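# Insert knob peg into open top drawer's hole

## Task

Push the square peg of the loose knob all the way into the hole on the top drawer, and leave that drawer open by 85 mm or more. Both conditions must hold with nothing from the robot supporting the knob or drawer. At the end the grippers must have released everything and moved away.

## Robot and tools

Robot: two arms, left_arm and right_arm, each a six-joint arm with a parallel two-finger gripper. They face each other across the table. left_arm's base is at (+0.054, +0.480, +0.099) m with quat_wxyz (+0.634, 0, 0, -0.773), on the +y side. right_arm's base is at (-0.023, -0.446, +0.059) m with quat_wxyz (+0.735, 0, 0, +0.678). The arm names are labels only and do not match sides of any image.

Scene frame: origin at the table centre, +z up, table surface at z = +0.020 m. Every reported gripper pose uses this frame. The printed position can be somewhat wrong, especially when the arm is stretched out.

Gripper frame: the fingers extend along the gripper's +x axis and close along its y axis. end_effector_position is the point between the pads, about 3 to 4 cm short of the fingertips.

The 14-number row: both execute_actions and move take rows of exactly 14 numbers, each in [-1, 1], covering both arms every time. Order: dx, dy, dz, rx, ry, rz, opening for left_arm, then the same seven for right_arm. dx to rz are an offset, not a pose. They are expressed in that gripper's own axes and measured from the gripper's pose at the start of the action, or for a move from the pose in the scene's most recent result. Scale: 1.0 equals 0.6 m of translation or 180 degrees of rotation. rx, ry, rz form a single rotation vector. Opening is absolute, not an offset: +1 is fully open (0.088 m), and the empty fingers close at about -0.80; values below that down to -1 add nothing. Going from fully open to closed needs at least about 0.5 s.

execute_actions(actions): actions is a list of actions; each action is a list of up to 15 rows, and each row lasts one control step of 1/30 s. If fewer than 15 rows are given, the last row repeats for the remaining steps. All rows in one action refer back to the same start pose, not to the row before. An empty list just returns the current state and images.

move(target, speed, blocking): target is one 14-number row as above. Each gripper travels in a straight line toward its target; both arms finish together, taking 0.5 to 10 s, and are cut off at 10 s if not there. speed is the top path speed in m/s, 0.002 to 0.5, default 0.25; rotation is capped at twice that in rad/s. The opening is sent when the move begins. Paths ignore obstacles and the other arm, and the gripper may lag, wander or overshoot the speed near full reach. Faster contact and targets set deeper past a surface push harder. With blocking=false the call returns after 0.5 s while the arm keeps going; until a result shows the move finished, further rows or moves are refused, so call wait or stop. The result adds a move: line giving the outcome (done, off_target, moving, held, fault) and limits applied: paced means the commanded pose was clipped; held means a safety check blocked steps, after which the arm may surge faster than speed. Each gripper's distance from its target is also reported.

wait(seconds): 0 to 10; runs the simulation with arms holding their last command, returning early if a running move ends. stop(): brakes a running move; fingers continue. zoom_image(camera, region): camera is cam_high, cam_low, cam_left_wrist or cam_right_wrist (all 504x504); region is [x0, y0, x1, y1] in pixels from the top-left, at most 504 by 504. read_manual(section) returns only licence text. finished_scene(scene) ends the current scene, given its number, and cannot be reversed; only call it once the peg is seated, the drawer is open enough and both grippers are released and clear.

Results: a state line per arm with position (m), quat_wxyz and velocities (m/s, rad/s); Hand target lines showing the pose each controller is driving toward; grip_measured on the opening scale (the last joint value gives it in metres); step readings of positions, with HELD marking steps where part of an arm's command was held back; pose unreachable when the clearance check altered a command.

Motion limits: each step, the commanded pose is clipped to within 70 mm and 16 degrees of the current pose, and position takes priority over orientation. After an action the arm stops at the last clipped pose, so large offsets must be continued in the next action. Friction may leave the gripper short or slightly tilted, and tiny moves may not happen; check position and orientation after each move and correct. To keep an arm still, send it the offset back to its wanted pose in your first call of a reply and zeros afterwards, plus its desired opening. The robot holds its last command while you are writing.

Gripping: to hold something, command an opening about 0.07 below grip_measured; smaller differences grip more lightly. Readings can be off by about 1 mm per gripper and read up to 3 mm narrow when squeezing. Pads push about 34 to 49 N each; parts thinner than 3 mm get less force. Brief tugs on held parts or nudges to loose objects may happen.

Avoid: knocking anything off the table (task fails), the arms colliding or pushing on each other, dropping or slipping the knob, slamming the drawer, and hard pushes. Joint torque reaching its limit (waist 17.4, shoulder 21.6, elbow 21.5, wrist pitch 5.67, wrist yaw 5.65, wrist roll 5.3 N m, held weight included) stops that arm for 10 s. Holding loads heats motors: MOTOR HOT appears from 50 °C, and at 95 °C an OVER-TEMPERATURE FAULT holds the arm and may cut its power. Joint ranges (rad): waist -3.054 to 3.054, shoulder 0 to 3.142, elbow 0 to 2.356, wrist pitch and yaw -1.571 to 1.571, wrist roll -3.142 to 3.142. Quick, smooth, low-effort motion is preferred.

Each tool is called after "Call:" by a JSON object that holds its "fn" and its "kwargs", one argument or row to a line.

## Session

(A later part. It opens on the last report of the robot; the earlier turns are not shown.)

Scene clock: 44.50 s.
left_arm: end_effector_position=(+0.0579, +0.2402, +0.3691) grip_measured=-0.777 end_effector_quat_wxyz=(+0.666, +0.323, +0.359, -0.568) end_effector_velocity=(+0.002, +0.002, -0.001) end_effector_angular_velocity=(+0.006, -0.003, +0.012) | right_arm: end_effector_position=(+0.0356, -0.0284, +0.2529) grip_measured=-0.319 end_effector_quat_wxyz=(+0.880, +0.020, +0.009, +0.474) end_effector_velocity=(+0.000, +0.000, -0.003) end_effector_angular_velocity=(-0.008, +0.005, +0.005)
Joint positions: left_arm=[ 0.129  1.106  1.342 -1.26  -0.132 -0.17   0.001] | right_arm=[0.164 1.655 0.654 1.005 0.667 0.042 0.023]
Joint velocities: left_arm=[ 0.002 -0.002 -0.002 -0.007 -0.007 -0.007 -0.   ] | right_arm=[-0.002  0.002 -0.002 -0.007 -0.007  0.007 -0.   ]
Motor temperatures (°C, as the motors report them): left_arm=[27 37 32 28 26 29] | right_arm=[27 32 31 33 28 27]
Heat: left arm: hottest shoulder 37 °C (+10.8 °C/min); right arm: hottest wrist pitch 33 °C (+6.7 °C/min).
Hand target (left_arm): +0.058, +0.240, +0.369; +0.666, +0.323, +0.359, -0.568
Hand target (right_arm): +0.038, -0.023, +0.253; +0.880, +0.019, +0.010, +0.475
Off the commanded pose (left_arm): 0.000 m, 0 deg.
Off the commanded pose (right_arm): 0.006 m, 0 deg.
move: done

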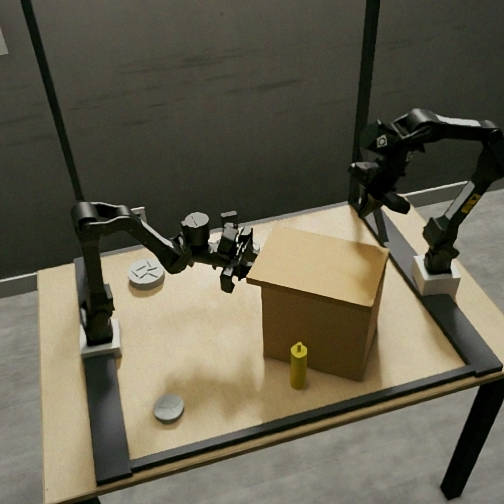

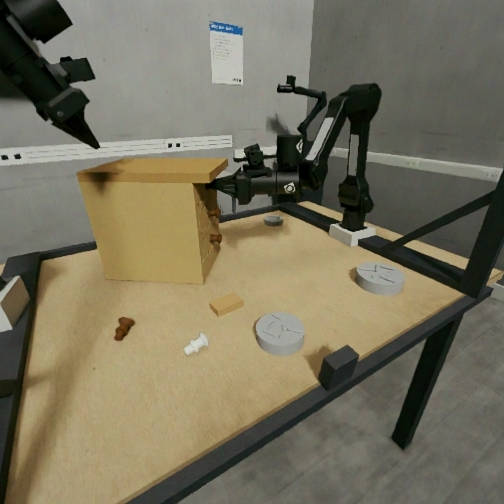

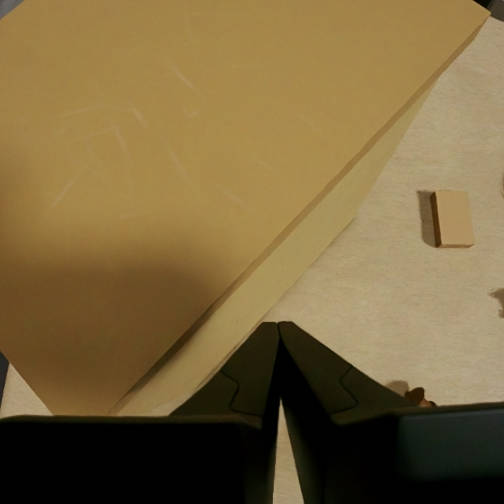

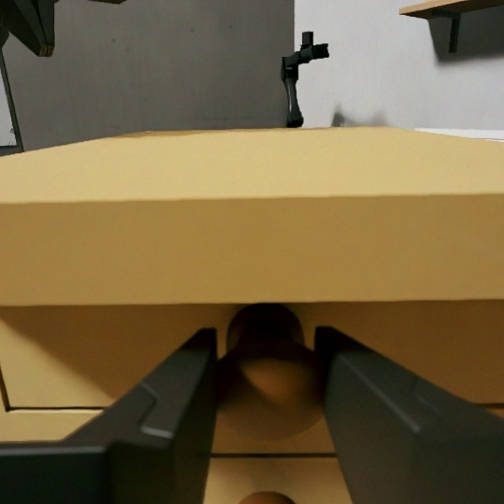

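Press more firmly to seat.

Call:
{"fn": "move", "kwargs": {
  "target": [0,0,0,0,0,0,-0.8, 0.022,0.002,0,0,0,0,-0.42],
  "speed": 0.012
}}

Call:
{"fn": "zoom_image", "kwargs": {
  "camera": "cam_low",
  "region": [190, 155, 270, 235]
}}

Scene clock: 46.07 s.
left_arm: end_effector_position=(+0.0579, +0.2402, +0.3691) grip_measured=-0.777 end_effector_quat_wxyz=(+0.666, +0.323, +0.359, -0.568) end_effector_velocity=(+0.004, -0.000, -0.001) end_effector_angular_velocity=(-0.003, -0.022, +0.008) | right_arm: end_effector_position=(+0.0356, -0.0267, +0.2527) grip_measured=-0.319 end_effector_quat_wxyz=(+0.881, +0.020, +0.009, +0.473) end_effector_velocity=(+0.000, -0.001, -0.005) end_effector_angular_velocity=(-0.005, +0.017, +0.005)
Joint positions: left_arm=[ 0.129  1.106  1.342 -1.26  -0.132 -0.17   0.001] | right_arm=[0.164 1.662 0.661 1.005 0.668 0.042 0.023]
Joint velocities: left_arm=[ 0.002 -0.002 -0.007  0.007 -0.022  0.007 -0.   ] | right_arm=[-0.002  0.002 -0.007 -0.007 -0.007  0.022 -0.   ]
Motor temperatures (°C, as the motors report them): left_arm=[27 36 32 28 26 29] | right_arm=[27 32 32 33 28 27]
Heat: left arm: hottest shoulder 36 °C (+9.1 °C/min); right arm: hottest wrist pitch 33 °C (+6.5 °C/min).
Hand target (left_arm): +0.058, +0.240, +0.369; +0.666, +0.323, +0.359, -0.568
Hand target (right_arm): +0.042, -0.018, +0.253; +0.880, +0.020, +0.009, +0.474
Off the commanded pose (left_arm): 0.000 m, 0 deg.
Off the commanded pose (right_arm): 0.012 m, 0 deg.
move: off_target (right_arm)

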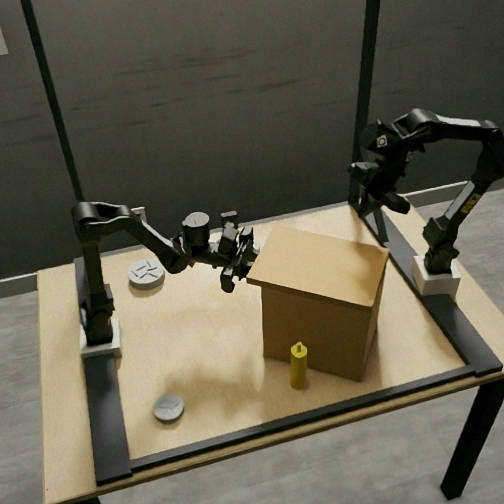

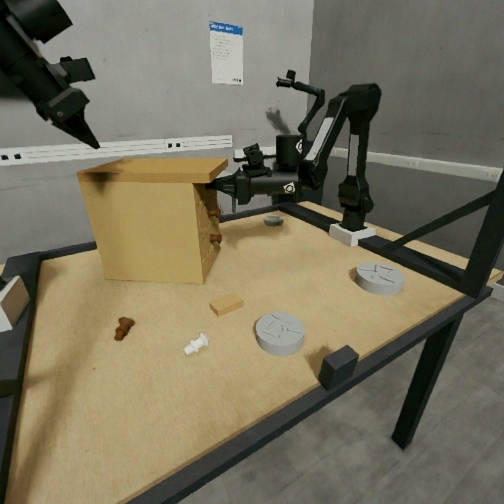

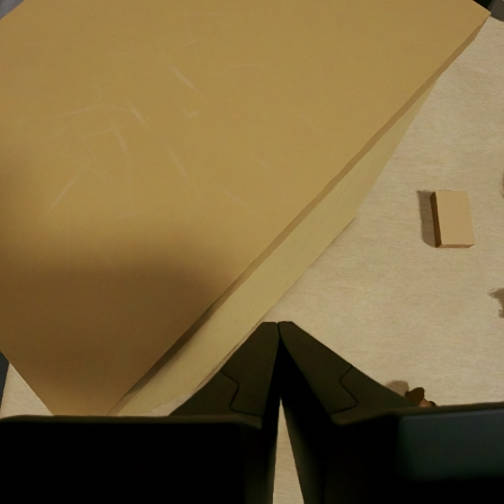

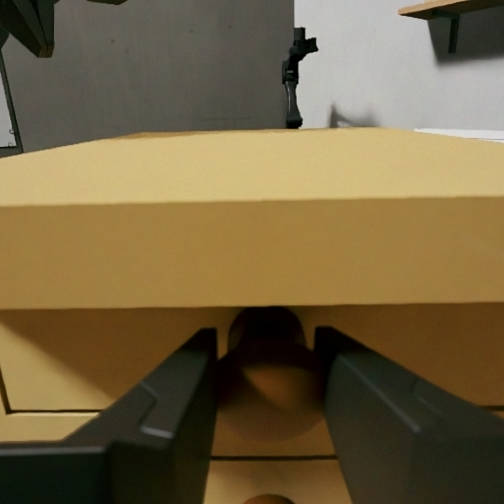

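Region (190, 155, 270, 235) of cam_low's 504x504 image, scaled by 6.300, with more detail than that image has.

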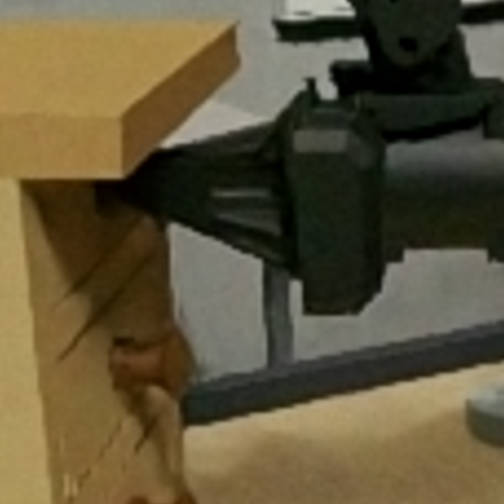

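Call:
{"fn": "move", "kwargs": {
  "target": [0,0,0,0,0,0,-0.8, -0.08,0.002,0.001,0,0,0,-0.42],
  "speed": 0.03
}}

Call:
{"fn": "zoom_image", "kwargs": {
  "camera": "cam_low",
  "region": [190, 155, 270, 235]
}}

Scene clock: 48.17 s.
left_arm: end_effector_position=(+0.0579, +0.2402, +0.3691) grip_measured=-0.777 end_effector_quat_wxyz=(+0.666, +0.323, +0.359, -0.568) end_effector_velocity=(+0.001, +0.005, -0.003) end_effector_angular_velocity=(+0.021, -0.004, +0.008) | right_arm: end_effector_position=(+0.0095, -0.0632, +0.2523) grip_measured=-0.319 end_effector_quat_wxyz=(+0.881, +0.019, +0.010, +0.472) end_effector_velocity=(-0.003, -0.002, +0.001) end_effector_angular_velocity=(+0.003, -0.005, +0.015)
Joint positions: left_arm=[ 0.129  1.106  1.342 -1.26  -0.132 -0.17   0.001] | right_arm=[0.277 1.543 0.537 1.008 0.784 0.042 0.023]
Joint velocities: left_arm=[-0.002 -0.002 -0.002 -0.022 -0.007 -0.007  0.   ] | right_arm=[ 0.007 -0.012 -0.012  0.007 -0.007 -0.007 -0.   ]
Motor temperatures (°C, as the motors report them): left_arm=[27 36 32 28 26 29] | right_arm=[27 32 32 33 28 27]
Heat: left arm: hottest shoulder 36 °C (+8.7 °C/min); right arm: hottest wrist pitch 33 °C (+6.2 °C/min).
Hand target (left_arm): +0.058, +0.240, +0.369; +0.666, +0.323, +0.359, -0.568
Hand target (right_arm): +0.008, -0.066, +0.253; +0.881, +0.020, +0.009, +0.473
Off the commanded pose (left_arm): 0.000 m, 0 deg.
Off the commanded pose (right_arm): 0.003 m, 0 deg.
move: done

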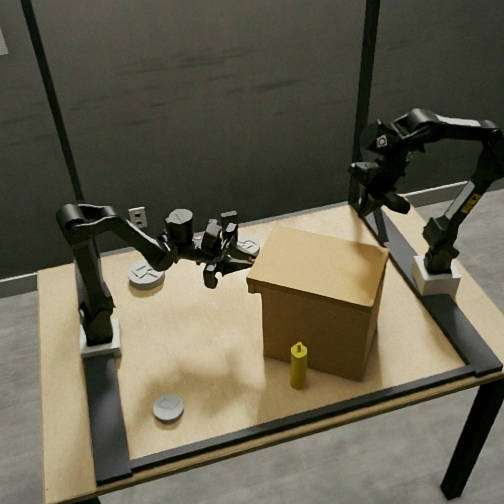

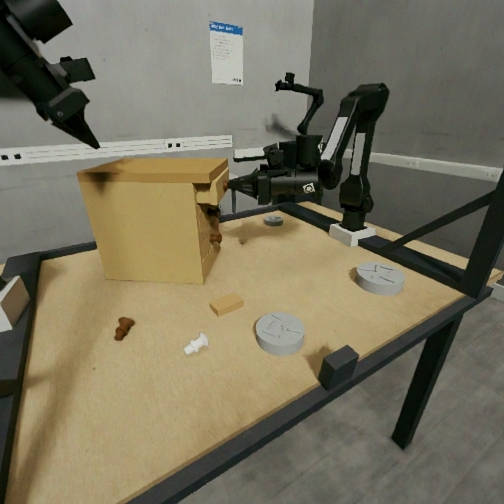

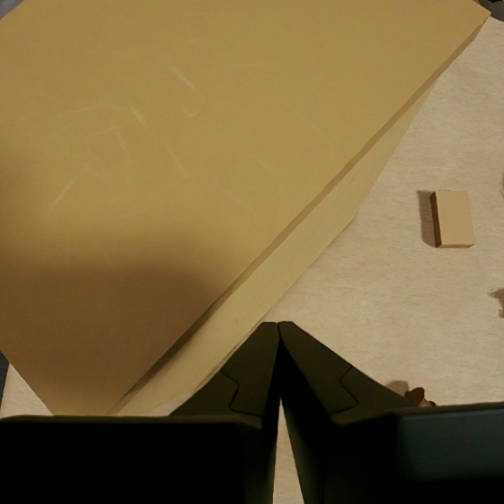

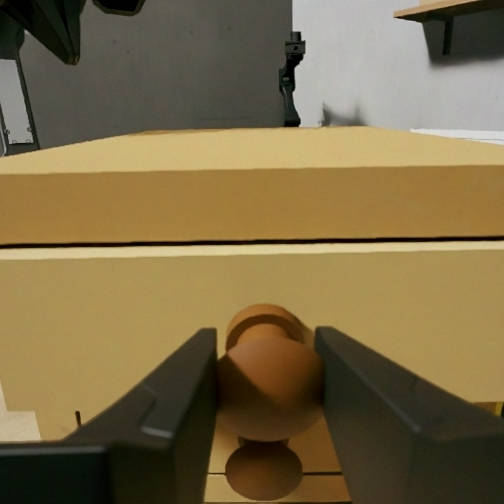

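Region (190, 155, 270, 235) of cam_low's 504x504 image, scaled by 6.300, with more detail than that image has.

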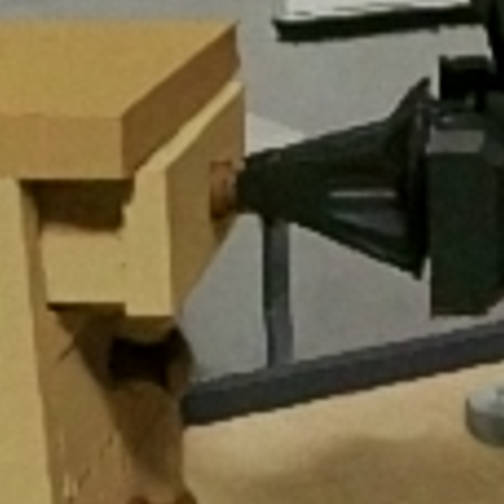

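Call:
{"fn": "move", "kwargs": {
  "target": [0,0,0,0,0,0,-0.8, -0.1,0.002,0.001,0,0,0,-0.42],
  "speed": 0.04
}}

Call:
{"fn": "execute_actions", "kwargs": {
  "actions": [
    [[0,0,0,0,0,0,-0.8,0,0,0,0,0,0,0.3]]
  ]
}}

Call:
{"fn": "move", "kwargs": {
  "target": [0,0,0,0,0,0,-0.8, -0.12,0,0.02,0,0,0,0.3],
  "speed": 0.1
}}

Call:
{"fn": "zoom_image", "kwargs": {
  "camera": "cam_low",
  "region": [190, 145, 290, 245]
}}

Scene clock: 50.27 s.
left_arm: end_effector_position=(+0.0579, +0.2402, +0.3691) grip_measured=-0.777 end_effector_quat_wxyz=(+0.666, +0.323, +0.359, -0.568) end_effector_velocity=(+0.002, +0.005, -0.003) end_effector_angular_velocity=(+0.022, -0.012, +0.000) | right_arm: end_effector_position=(-0.0242, -0.1098, +0.2519) grip_measured=-0.319 end_effector_quat_wxyz=(+0.882, +0.018, +0.010, +0.471) end_effector_velocity=(-0.003, -0.002, -0.005) end_effector_angular_velocity=(-0.028, -0.025, +0.015)
Joint positions: left_arm=[ 0.129  1.106  1.342 -1.26  -0.132 -0.17   0.001] | right_arm=[0.464 1.395 0.411 0.983 0.973 0.042 0.023]
Joint velocities: left_arm=[ 0.002 -0.002 -0.002 -0.022 -0.007  0.007 -0.   ] | right_arm=[ 0.007 -0.002 -0.012 -0.007 -0.007 -0.022 -0.   ]
Motor temperatures (°C, as the motors report them): left_arm=[27 35 32 28 26 29] | right_arm=[27 32 32 33 28 27]
Heat: left arm: hottest shoulder 35 °C (+7.2 °C/min); right arm: hottest wrist pitch 33 °C (+6.0 °C/min).
Hand target (left_arm): +0.058, +0.240, +0.369; +0.666, +0.323, +0.359, -0.568
Hand target (right_arm): -0.025, -0.112, +0.253; +0.881, +0.019, +0.010, +0.472
Off the commanded pose (left_arm): 0.000 m, 0 deg.
Off the commanded pose (right_arm): 0.003 m, 0 deg.
move: done

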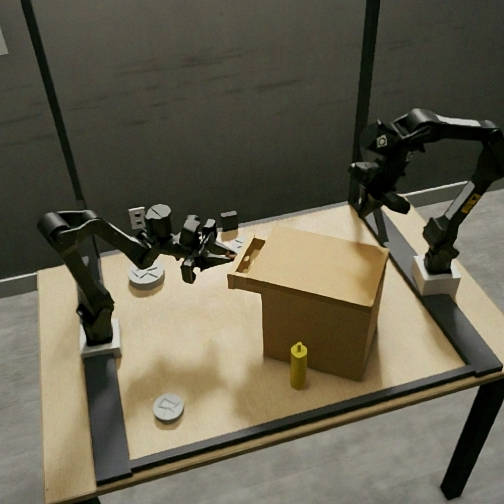

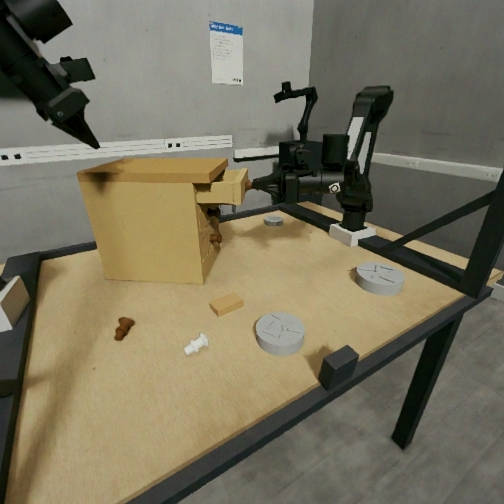

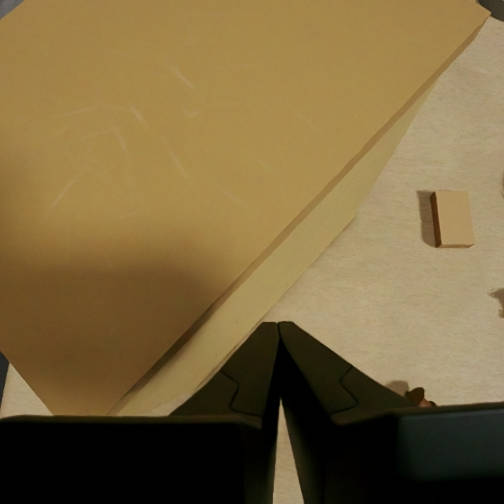

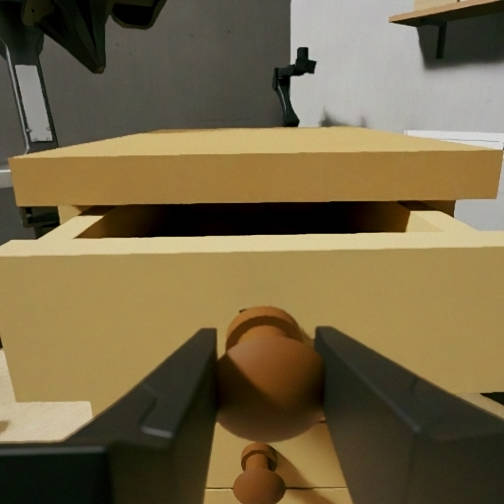

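Scene clock: 50.77 s.
left_arm: end_effector_position=(+0.0579, +0.2402, +0.3691) grip_measured=-0.777 end_effector_quat_wxyz=(+0.666, +0.323, +0.359, -0.568) end_effector_velocity=(+0.001, +0.002, +0.001) end_effector_angular_velocity=(+0.003, -0.010, -0.005) | right_arm: end_effector_position=(-0.0242, -0.1098, +0.2519) grip_measured=+0.280 end_effector_quat_wxyz=(+0.882, +0.018, +0.010, +0.471) end_effector_velocity=(-0.000, +0.000, +0.002) end_effector_angular_velocity=(-0.010, -0.017, +0.005)
Joint positions: left_arm=[ 0.129  1.106  1.342 -1.26  -0.132 -0.17   0.001] | right_arm=[0.464 1.395 0.411 0.983 0.973 0.042 0.053]
Joint velocities: left_arm=[-0.002 -0.002  0.002 -0.007 -0.007  0.007 -0.   ] | right_arm=[-0.002 -0.007  0.002 -0.007 -0.007 -0.022  0.006]
Motor temperatures (°C, as the motors report them): left_arm=[27 35 32 28 26 29] | right_arm=[27 32 32 33 28 27]
Heat: left arm: hottest shoulder 35 °C (+7.1 °C/min); right arm: hottest wrist pitch 33 °C (+5.9 °C/min).
Hand target (left_arm): +0.058, +0.240, +0.369; +0.666, +0.323, +0.359, -0.568
Hand target (right_arm): -0.024, -0.110, +0.252; +0.882, +0.018, +0.010, +0.471
Off the commanded pose (left_arm): 0.000 m, 0 deg.
Off the commanded pose (right_arm): 0.000 m, 0 deg.
Step readings (end_effector_position):
0: left_arm (+0.0579, +0.2402, +0.3691) | right_arm (-0.0242, -0.1098, +0.2519)
1: left_arm (+0.0579, +0.2402, +0.3691) | right_arm (-0.0242, -0.1098, +0.2519)
2: left_arm (+0.0579, +0.2402, +0.3691) | right_arm (-0.0242, -0.1098, +0.2519)
4: left_arm (+0.0579, +0.2402, +0.3691) | right_arm (-0.0242, -0.1098, +0.2519)
8: left_arm (+0.0579, +0.2402, +0.3691) | right_arm (-0.0242, -0.1098, +0.2519)
15: end_effector_position above

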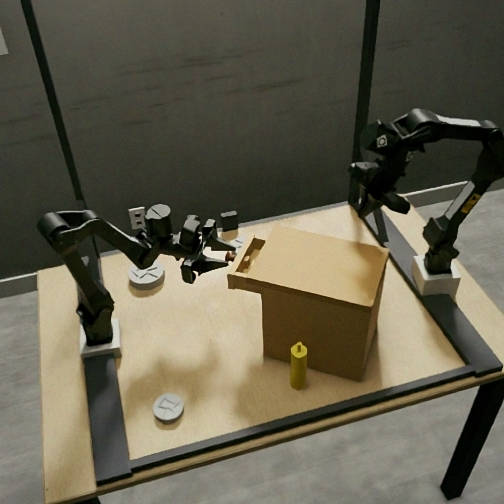

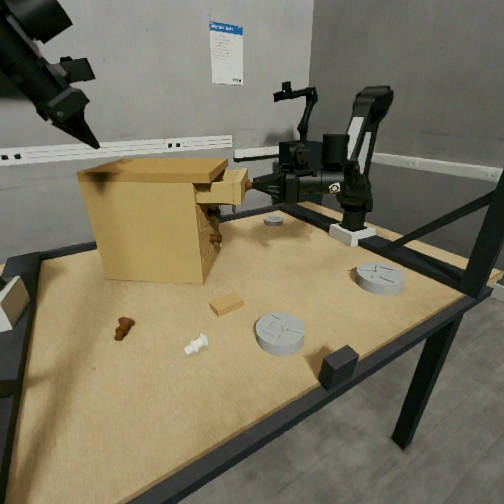

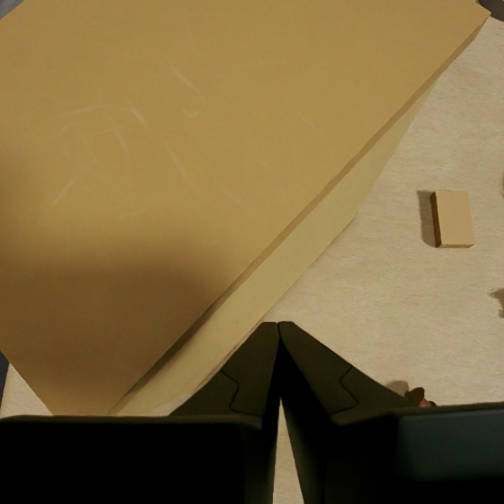

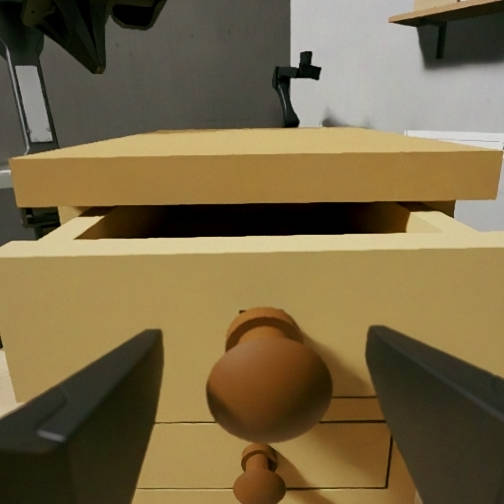

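Scene clock: 52.03 s.
left_arm: end_effector_position=(+0.0579, +0.2402, +0.3691) grip_measured=-0.777 end_effector_quat_wxyz=(+0.666, +0.323, +0.359, -0.568) end_effector_velocity=(-0.001, -0.001, +0.002) end_effector_angular_velocity=(-0.012, -0.009, -0.010) | right_arm: end_effector_position=(-0.0647, -0.1677, +0.2648) grip_measured=+0.298 end_effector_quat_wxyz=(+0.882, +0.017, +0.009, +0.472) end_effector_velocity=(+0.001, -0.004, -0.004) end_effector_angular_velocity=(-0.020, -0.014, -0.010)
Joint positions: left_arm=[ 0.129  1.106  1.342 -1.26  -0.132 -0.17   0.001] | right_arm=[0.768 1.193 0.347 0.848 1.276 0.038 0.054]
Joint velocities: left_arm=[-0.007 -0.002  0.002  0.007 -0.007  0.007 -0.   ] | right_arm=[ 0.012 -0.012 -0.007 -0.037  0.022  0.007 -0.   ]
Motor temperatures (°C, as the motors report them): left_arm=[27 35 32 28 26 29] | right_arm=[27 32 31 33 28 27]
Heat: left arm: hottest shoulder 35 °C (+6.9 °C/min); right arm: hottest wrist pitch 33 °C (+5.8 °C/min).
Hand target (left_arm): +0.058, +0.240, +0.369; +0.666, +0.323, +0.359, -0.568
Hand target (right_arm): -0.064, -0.170, +0.264; +0.882, +0.018, +0.010, +0.471
Off the commanded pose (left_arm): 0.000 m, 0 deg.
Off the commanded pose (right_arm): 0.003 m, 0 deg.
move: done

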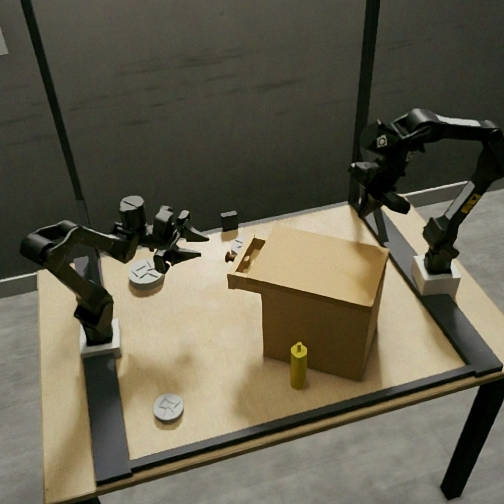

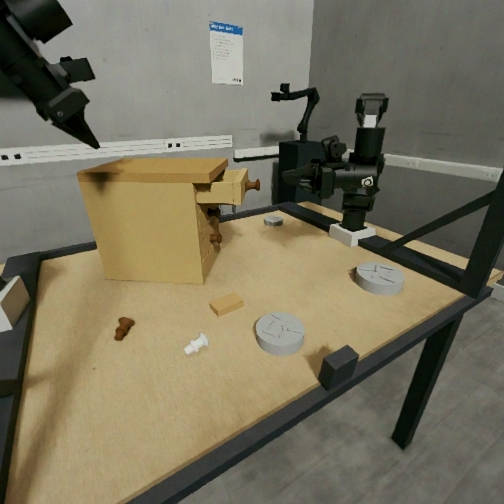

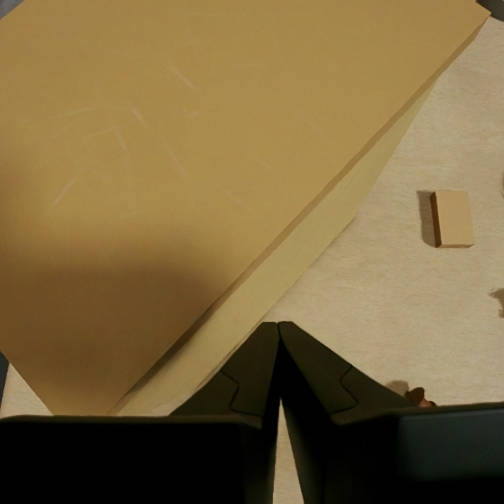

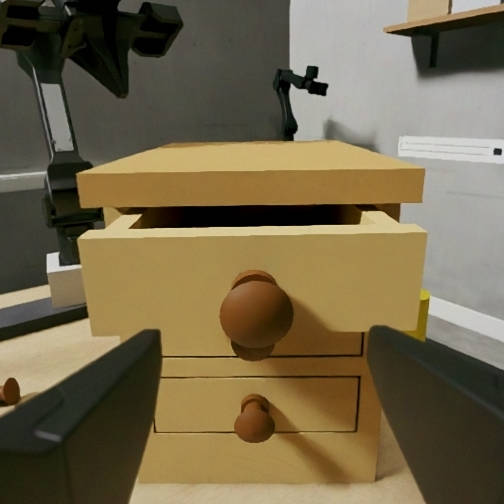

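Region (190, 145, 290, 245) of cam_low's 504x504 image, scaled by 5.040, with more detail than that image has.

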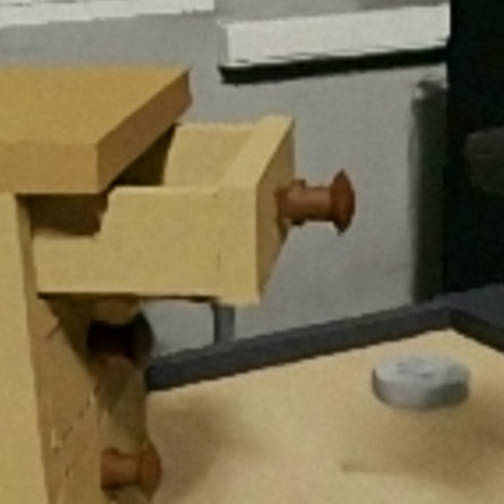

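Call:
{"fn": "move", "kwargs": {
  "target": [0,0,0,0,0,0,-0.8, 0.03,-0.02,0.11,-0.26,0.26,0.449,0.85],
  "speed": 0.35
}}

Scene clock: 55.77 s.
left_arm: end_effector_position=(+0.0579, +0.2402, +0.3691) grip_measured=-0.777 end_effector_quat_wxyz=(+0.666, +0.323, +0.359, -0.568) end_effector_velocity=(+0.002, +0.005, -0.002) end_effector_angular_velocity=(+0.020, -0.016, +0.010) | right_arm: end_effector_position=(-0.0436, -0.1646, +0.3301) grip_measured=+0.848 end_effector_quat_wxyz=(+0.258, -0.459, +0.141, +0.839) end_effector_velocity=(-0.002, -0.000, +0.002) end_effector_angular_velocity=(-0.003, +0.018, +0.021)
Joint positions: left_arm=[ 0.129  1.106  1.342 -1.26  -0.132 -0.17   0.001] | right_arm=[-0.113  1.46   1.615 -1.48  -0.519 -1.103  0.081]
Joint velocities: left_arm=[-0.007 -0.002 -0.002 -0.022 -0.022 -0.007 -0.   ] | right_arm=[-0.002  0.012  0.017 -0.022 -0.022 -0.022 -0.   ]
Motor temperatures (°C, as the motors report them): left_arm=[27 34 32 29 26 29] | right_arm=[27 32 32 33 28 27]
Heat: left arm: hottest shoulder 34 °C (+5.4 °C/min); right arm: hottest wrist pitch 33 °C (+5.4 °C/min).
Hand target (left_arm): +0.058, +0.240, +0.369; +0.666, +0.323, +0.359, -0.568
Hand target (right_arm): -0.043, -0.163, +0.331; +0.257, -0.459, +0.140, +0.839
Off the commanded pose (left_arm): 0.000 m, 0 deg.
Off the commanded pose (right_arm): 0.004 m, 1 deg.
move: done

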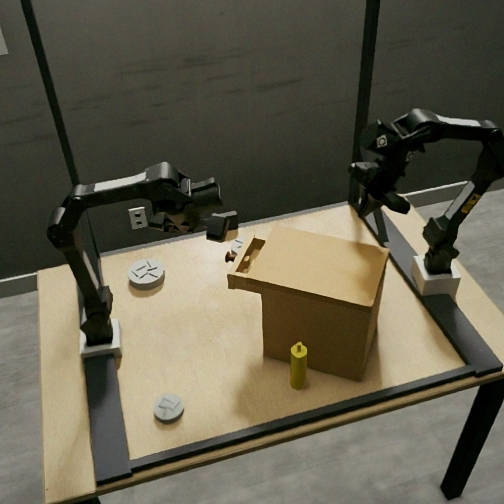

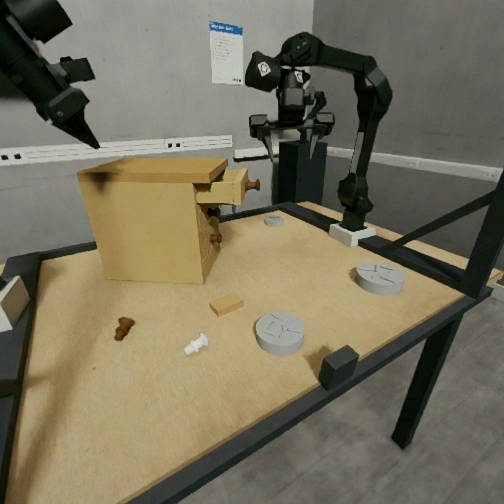

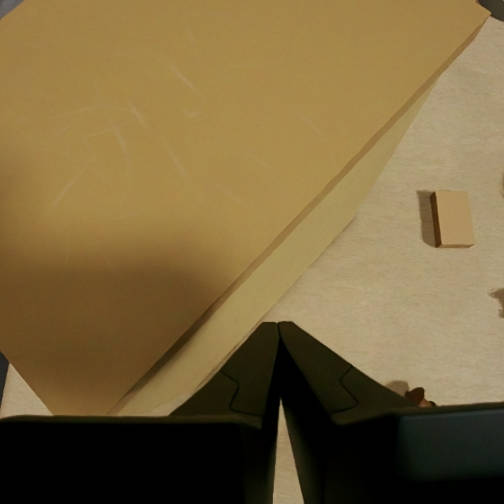

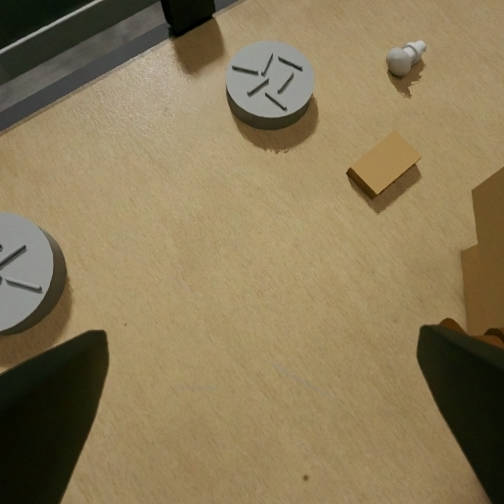

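Call:
{"fn": "move", "kwargs": {
  "target": [0,0,0,0,0,0,-0.8, 0,-0.165,0,0,0,0,0.85],
  "speed": 0.12
}}

Call:
{"fn": "zoom_image", "kwargs": {
  "camera": "cam_low",
  "region": [180, 100, 310, 230]
}}

Scene clock: 57.30 s.
left_arm: end_effector_position=(+0.0579, +0.2402, +0.3691) grip_measured=-0.777 end_effector_quat_wxyz=(+0.666, +0.323, +0.359, -0.568) end_effector_velocity=(-0.003, +0.005, -0.003) end_effector_angular_velocity=(+0.022, +0.009, -0.005) | right_arm: end_effector_position=(+0.0109, -0.0847, +0.3310) grip_measured=+0.848 end_effector_quat_wxyz=(+0.262, -0.459, +0.139, +0.837) end_effector_velocity=(+0.001, +0.004, -0.001) end_effector_angular_velocity=(+0.001, +0.008, -0.007)
Joint positions: left_arm=[ 0.129  1.106  1.342 -1.26  -0.132 -0.17   0.001] | right_arm=[-0.228  1.83   2.024 -1.573 -0.541 -1.226  0.081]
Joint velocities: left_arm=[-0.007 -0.002 -0.002 -0.022  0.007 -0.007 -0.   ] | right_arm=[-0.002  0.012  0.007  0.007 -0.007  0.007 -0.   ]
Motor temperatures (°C, as the motors report them): left_arm=[27 34 32 29 26 29] | right_arm=[27 32 32 33 28 27]
Heat: left arm: hottest shoulder 34 °C (+5.2 °C/min); right arm: hottest wrist pitch 33 °C (+5.2 °C/min).
Hand target (left_arm): +0.058, +0.240, +0.369; +0.666, +0.323, +0.359, -0.568
Hand target (right_arm): +0.012, -0.083, +0.330; +0.261, -0.458, +0.139, +0.838
Off the commanded pose (left_arm): 0.000 m, 0 deg.
Off the commanded pose (right_arm): 0.002 m, 1 deg.
joint sent to its limit (right arm) — the command would take joint 4 (wrist pitch) past its lower limit, so that joint was sent only as far as its limit.
move: done

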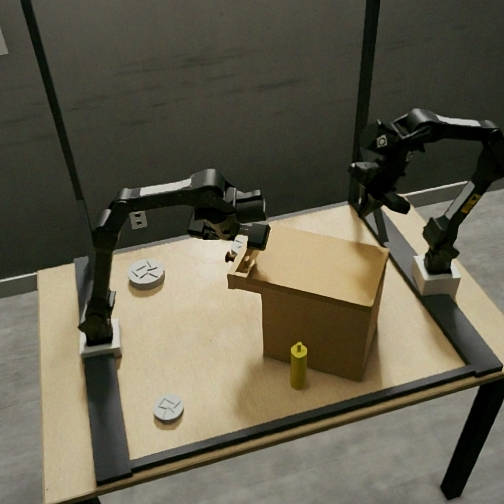

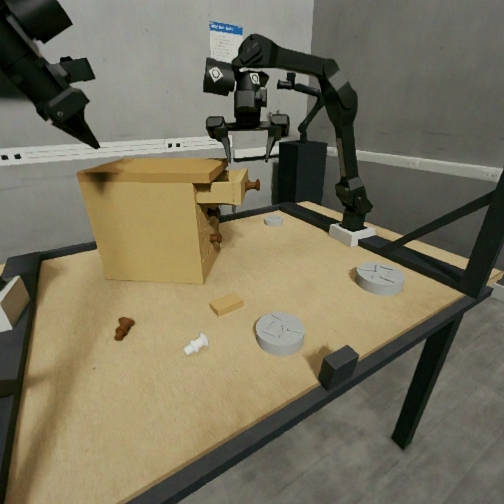

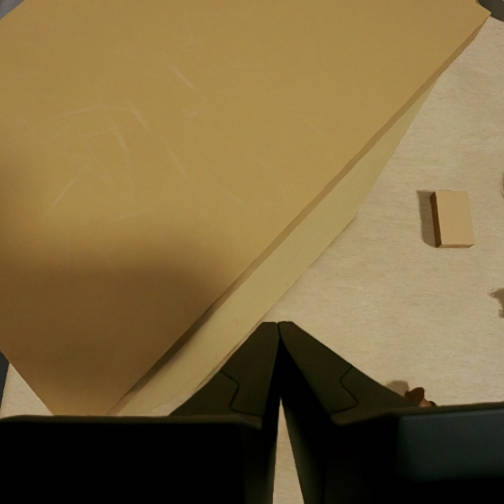

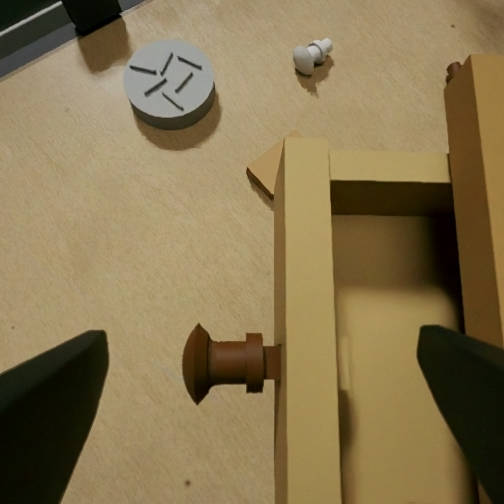

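Region (180, 100, 310, 230) of cam_low's 504x504 image, scaled by 3.877, with more detail than that image has.

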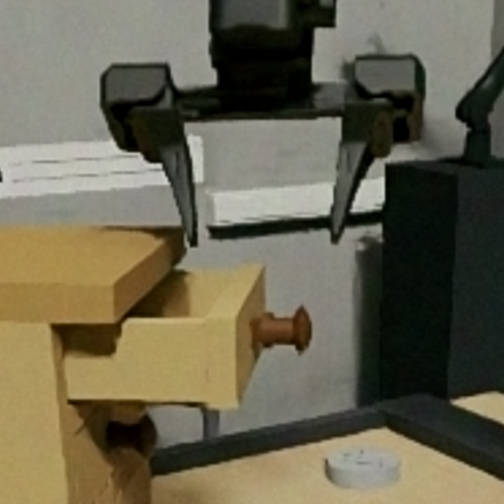

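Call:
{"fn": "move", "kwargs": {
  "target": [0,0,0,0,0,0,-0.8, 0.064,0,-0.036,0,0.03,0,0.65],
  "speed": 0.05
}}

Call:
{"fn": "zoom_image", "kwargs": {
  "camera": "cam_low",
  "region": [180, 100, 310, 230]
}}

Scene clock: 58.87 s.
left_arm: end_effector_position=(+0.0579, +0.2402, +0.3691) grip_measured=-0.777 end_effector_quat_wxyz=(+0.666, +0.323, +0.359, -0.568) end_effector_velocity=(+0.001, +0.003, +0.000) end_effector_angular_velocity=(+0.001, -0.003, +0.008) | right_arm: end_effector_position=(+0.0103, -0.0813, +0.2864) grip_measured=+0.652 end_effector_quat_wxyz=(+0.253, -0.497, +0.152, +0.816) end_effector_velocity=(-0.000, -0.002, -0.005) end_effector_angular_velocity=(-0.011, -0.006, +0.008)
Joint positions: left_arm=[ 0.129  1.106  1.342 -1.26  -0.132 -0.17   0.001] | right_arm=[-0.19   1.809  1.839 -1.431 -0.45  -1.203  0.071]
Joint velocities: left_arm=[-0.002 -0.007 -0.002 -0.007 -0.007 -0.007 -0.   ] | right_arm=[ 0.002 -0.002 -0.022  0.007  0.007 -0.007  0.   ]
Motor temperatures (°C, as the motors report them): left_arm=[27 34 32 29 26 29] | right_arm=[27 33 32 33 28 27]
Heat: left arm: hottest shoulder 34 °C (+5.1 °C/min); right arm: hottest shoulder 33 °C (+5.1 °C/min).
Hand target (left_arm): +0.058, +0.240, +0.369; +0.666, +0.323, +0.359, -0.568
Hand target (right_arm): +0.009, -0.083, +0.287; +0.255, -0.498, +0.151, +0.815
Off the commanded pose (left_arm): 0.000 m, 0 deg.
Off the commanded pose (right_arm): 0.002 m, 0 deg.
move: done

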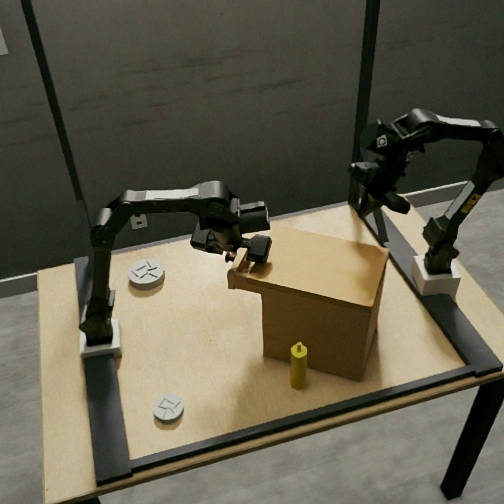

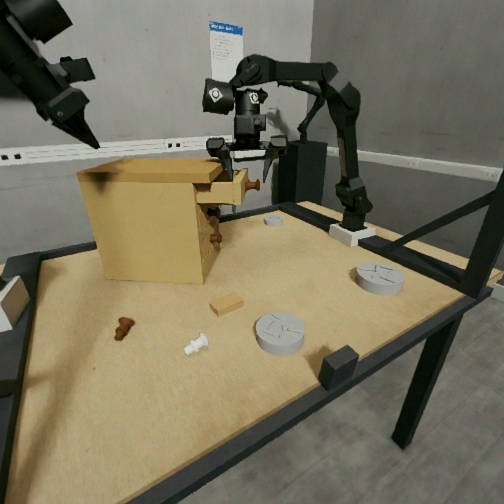

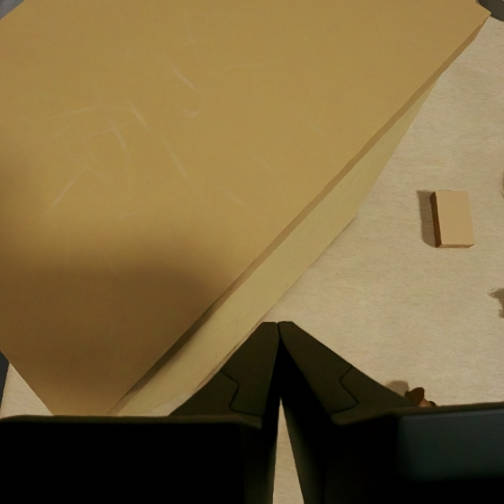

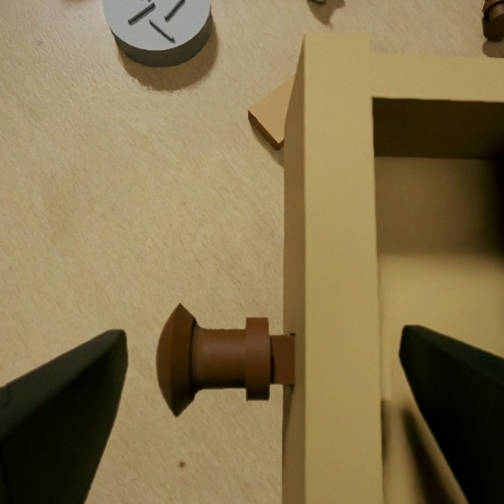

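Region (180, 100, 310, 230) of cam_low's 504x504 image, scaled by 3.877, with more detail than that image has.

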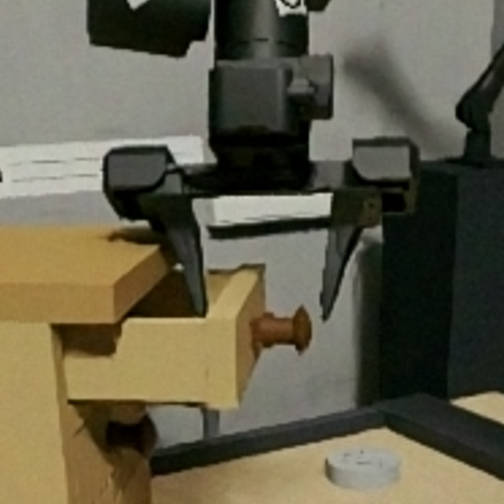

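Call:
{"fn": "move", "kwargs": {
  "target": [0,0,0,0,0,0,-0.8, 0.018,-0.003,0.004,0,0.045,0,0.58],
  "speed": 0.03
}}

Call:
{"fn": "zoom_image", "kwargs": {
  "camera": "cam_low",
  "region": [190, 120, 300, 230]
}}

Scene clock: 61.63 s.
left_arm: end_effector_position=(+0.0579, +0.2402, +0.3691) grip_measured=-0.777 end_effector_quat_wxyz=(+0.666, +0.323, +0.359, -0.568) end_effector_velocity=(-0.003, +0.002, -0.003) end_effector_angular_velocity=(+0.012, +0.009, -0.005) | right_arm: end_effector_position=(+0.0059, -0.0777, +0.2800) grip_measured=+0.582 end_effector_quat_wxyz=(+0.244, -0.551, +0.166, +0.780) end_effector_velocity=(+0.001, -0.006, -0.000) end_effector_angular_velocity=(-0.027, -0.005, +0.017)
Joint positions: left_arm=[ 0.129  1.106  1.342 -1.26  -0.132 -0.17   0.001] | right_arm=[-0.123  1.854  1.905 -1.476 -0.312 -1.154  0.068]
Joint velocities: left_arm=[-0.007 -0.002 -0.007 -0.007  0.007 -0.007 -0.   ] | right_arm=[-0.002  0.002  0.007 -0.037  0.007 -0.022 -0.   ]
Motor temperatures (°C, as the motors report them): left_arm=[27 34 33 29 26 29] | right_arm=[27 33 32 32 28 27]
Heat: left arm: hottest shoulder 34 °C (+5.0 °C/min); right arm: hottest shoulder 33 °C (+5.0 °C/min).
Hand target (left_arm): +0.058, +0.240, +0.369; +0.666, +0.323, +0.359, -0.568
Hand target (right_arm): +0.005, -0.076, +0.278; +0.242, -0.553, +0.170, +0.779
Off the commanded pose (left_arm): 0.000 m, 0 deg.
Off the commanded pose (right_arm): 0.003 m, 0 deg.
move: done

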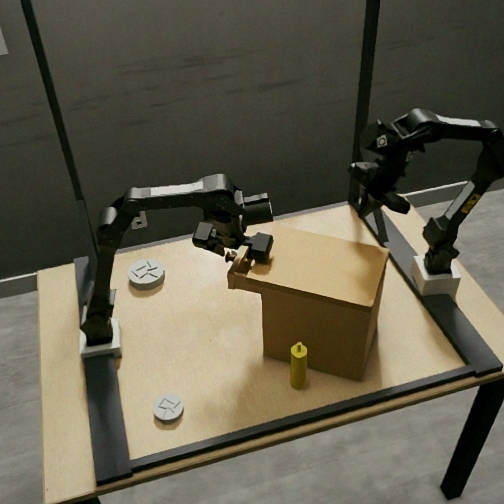

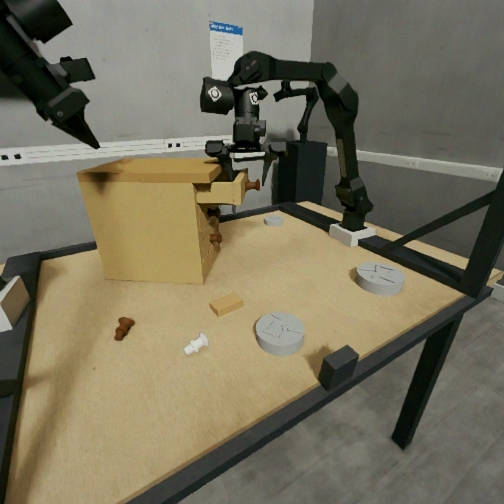

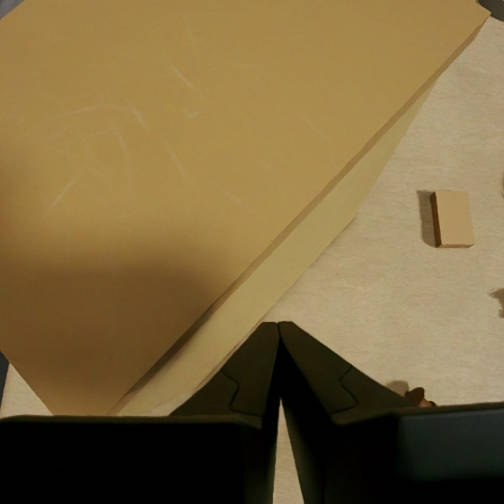

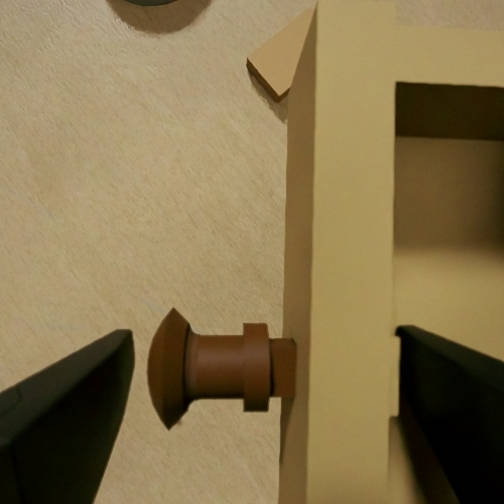

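Region (190, 120, 300, 230) of cam_low's 504x504 image, scaled by 4.582, with more detail than that image has.

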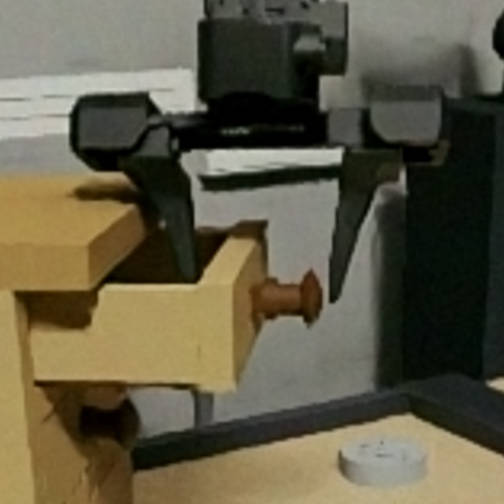

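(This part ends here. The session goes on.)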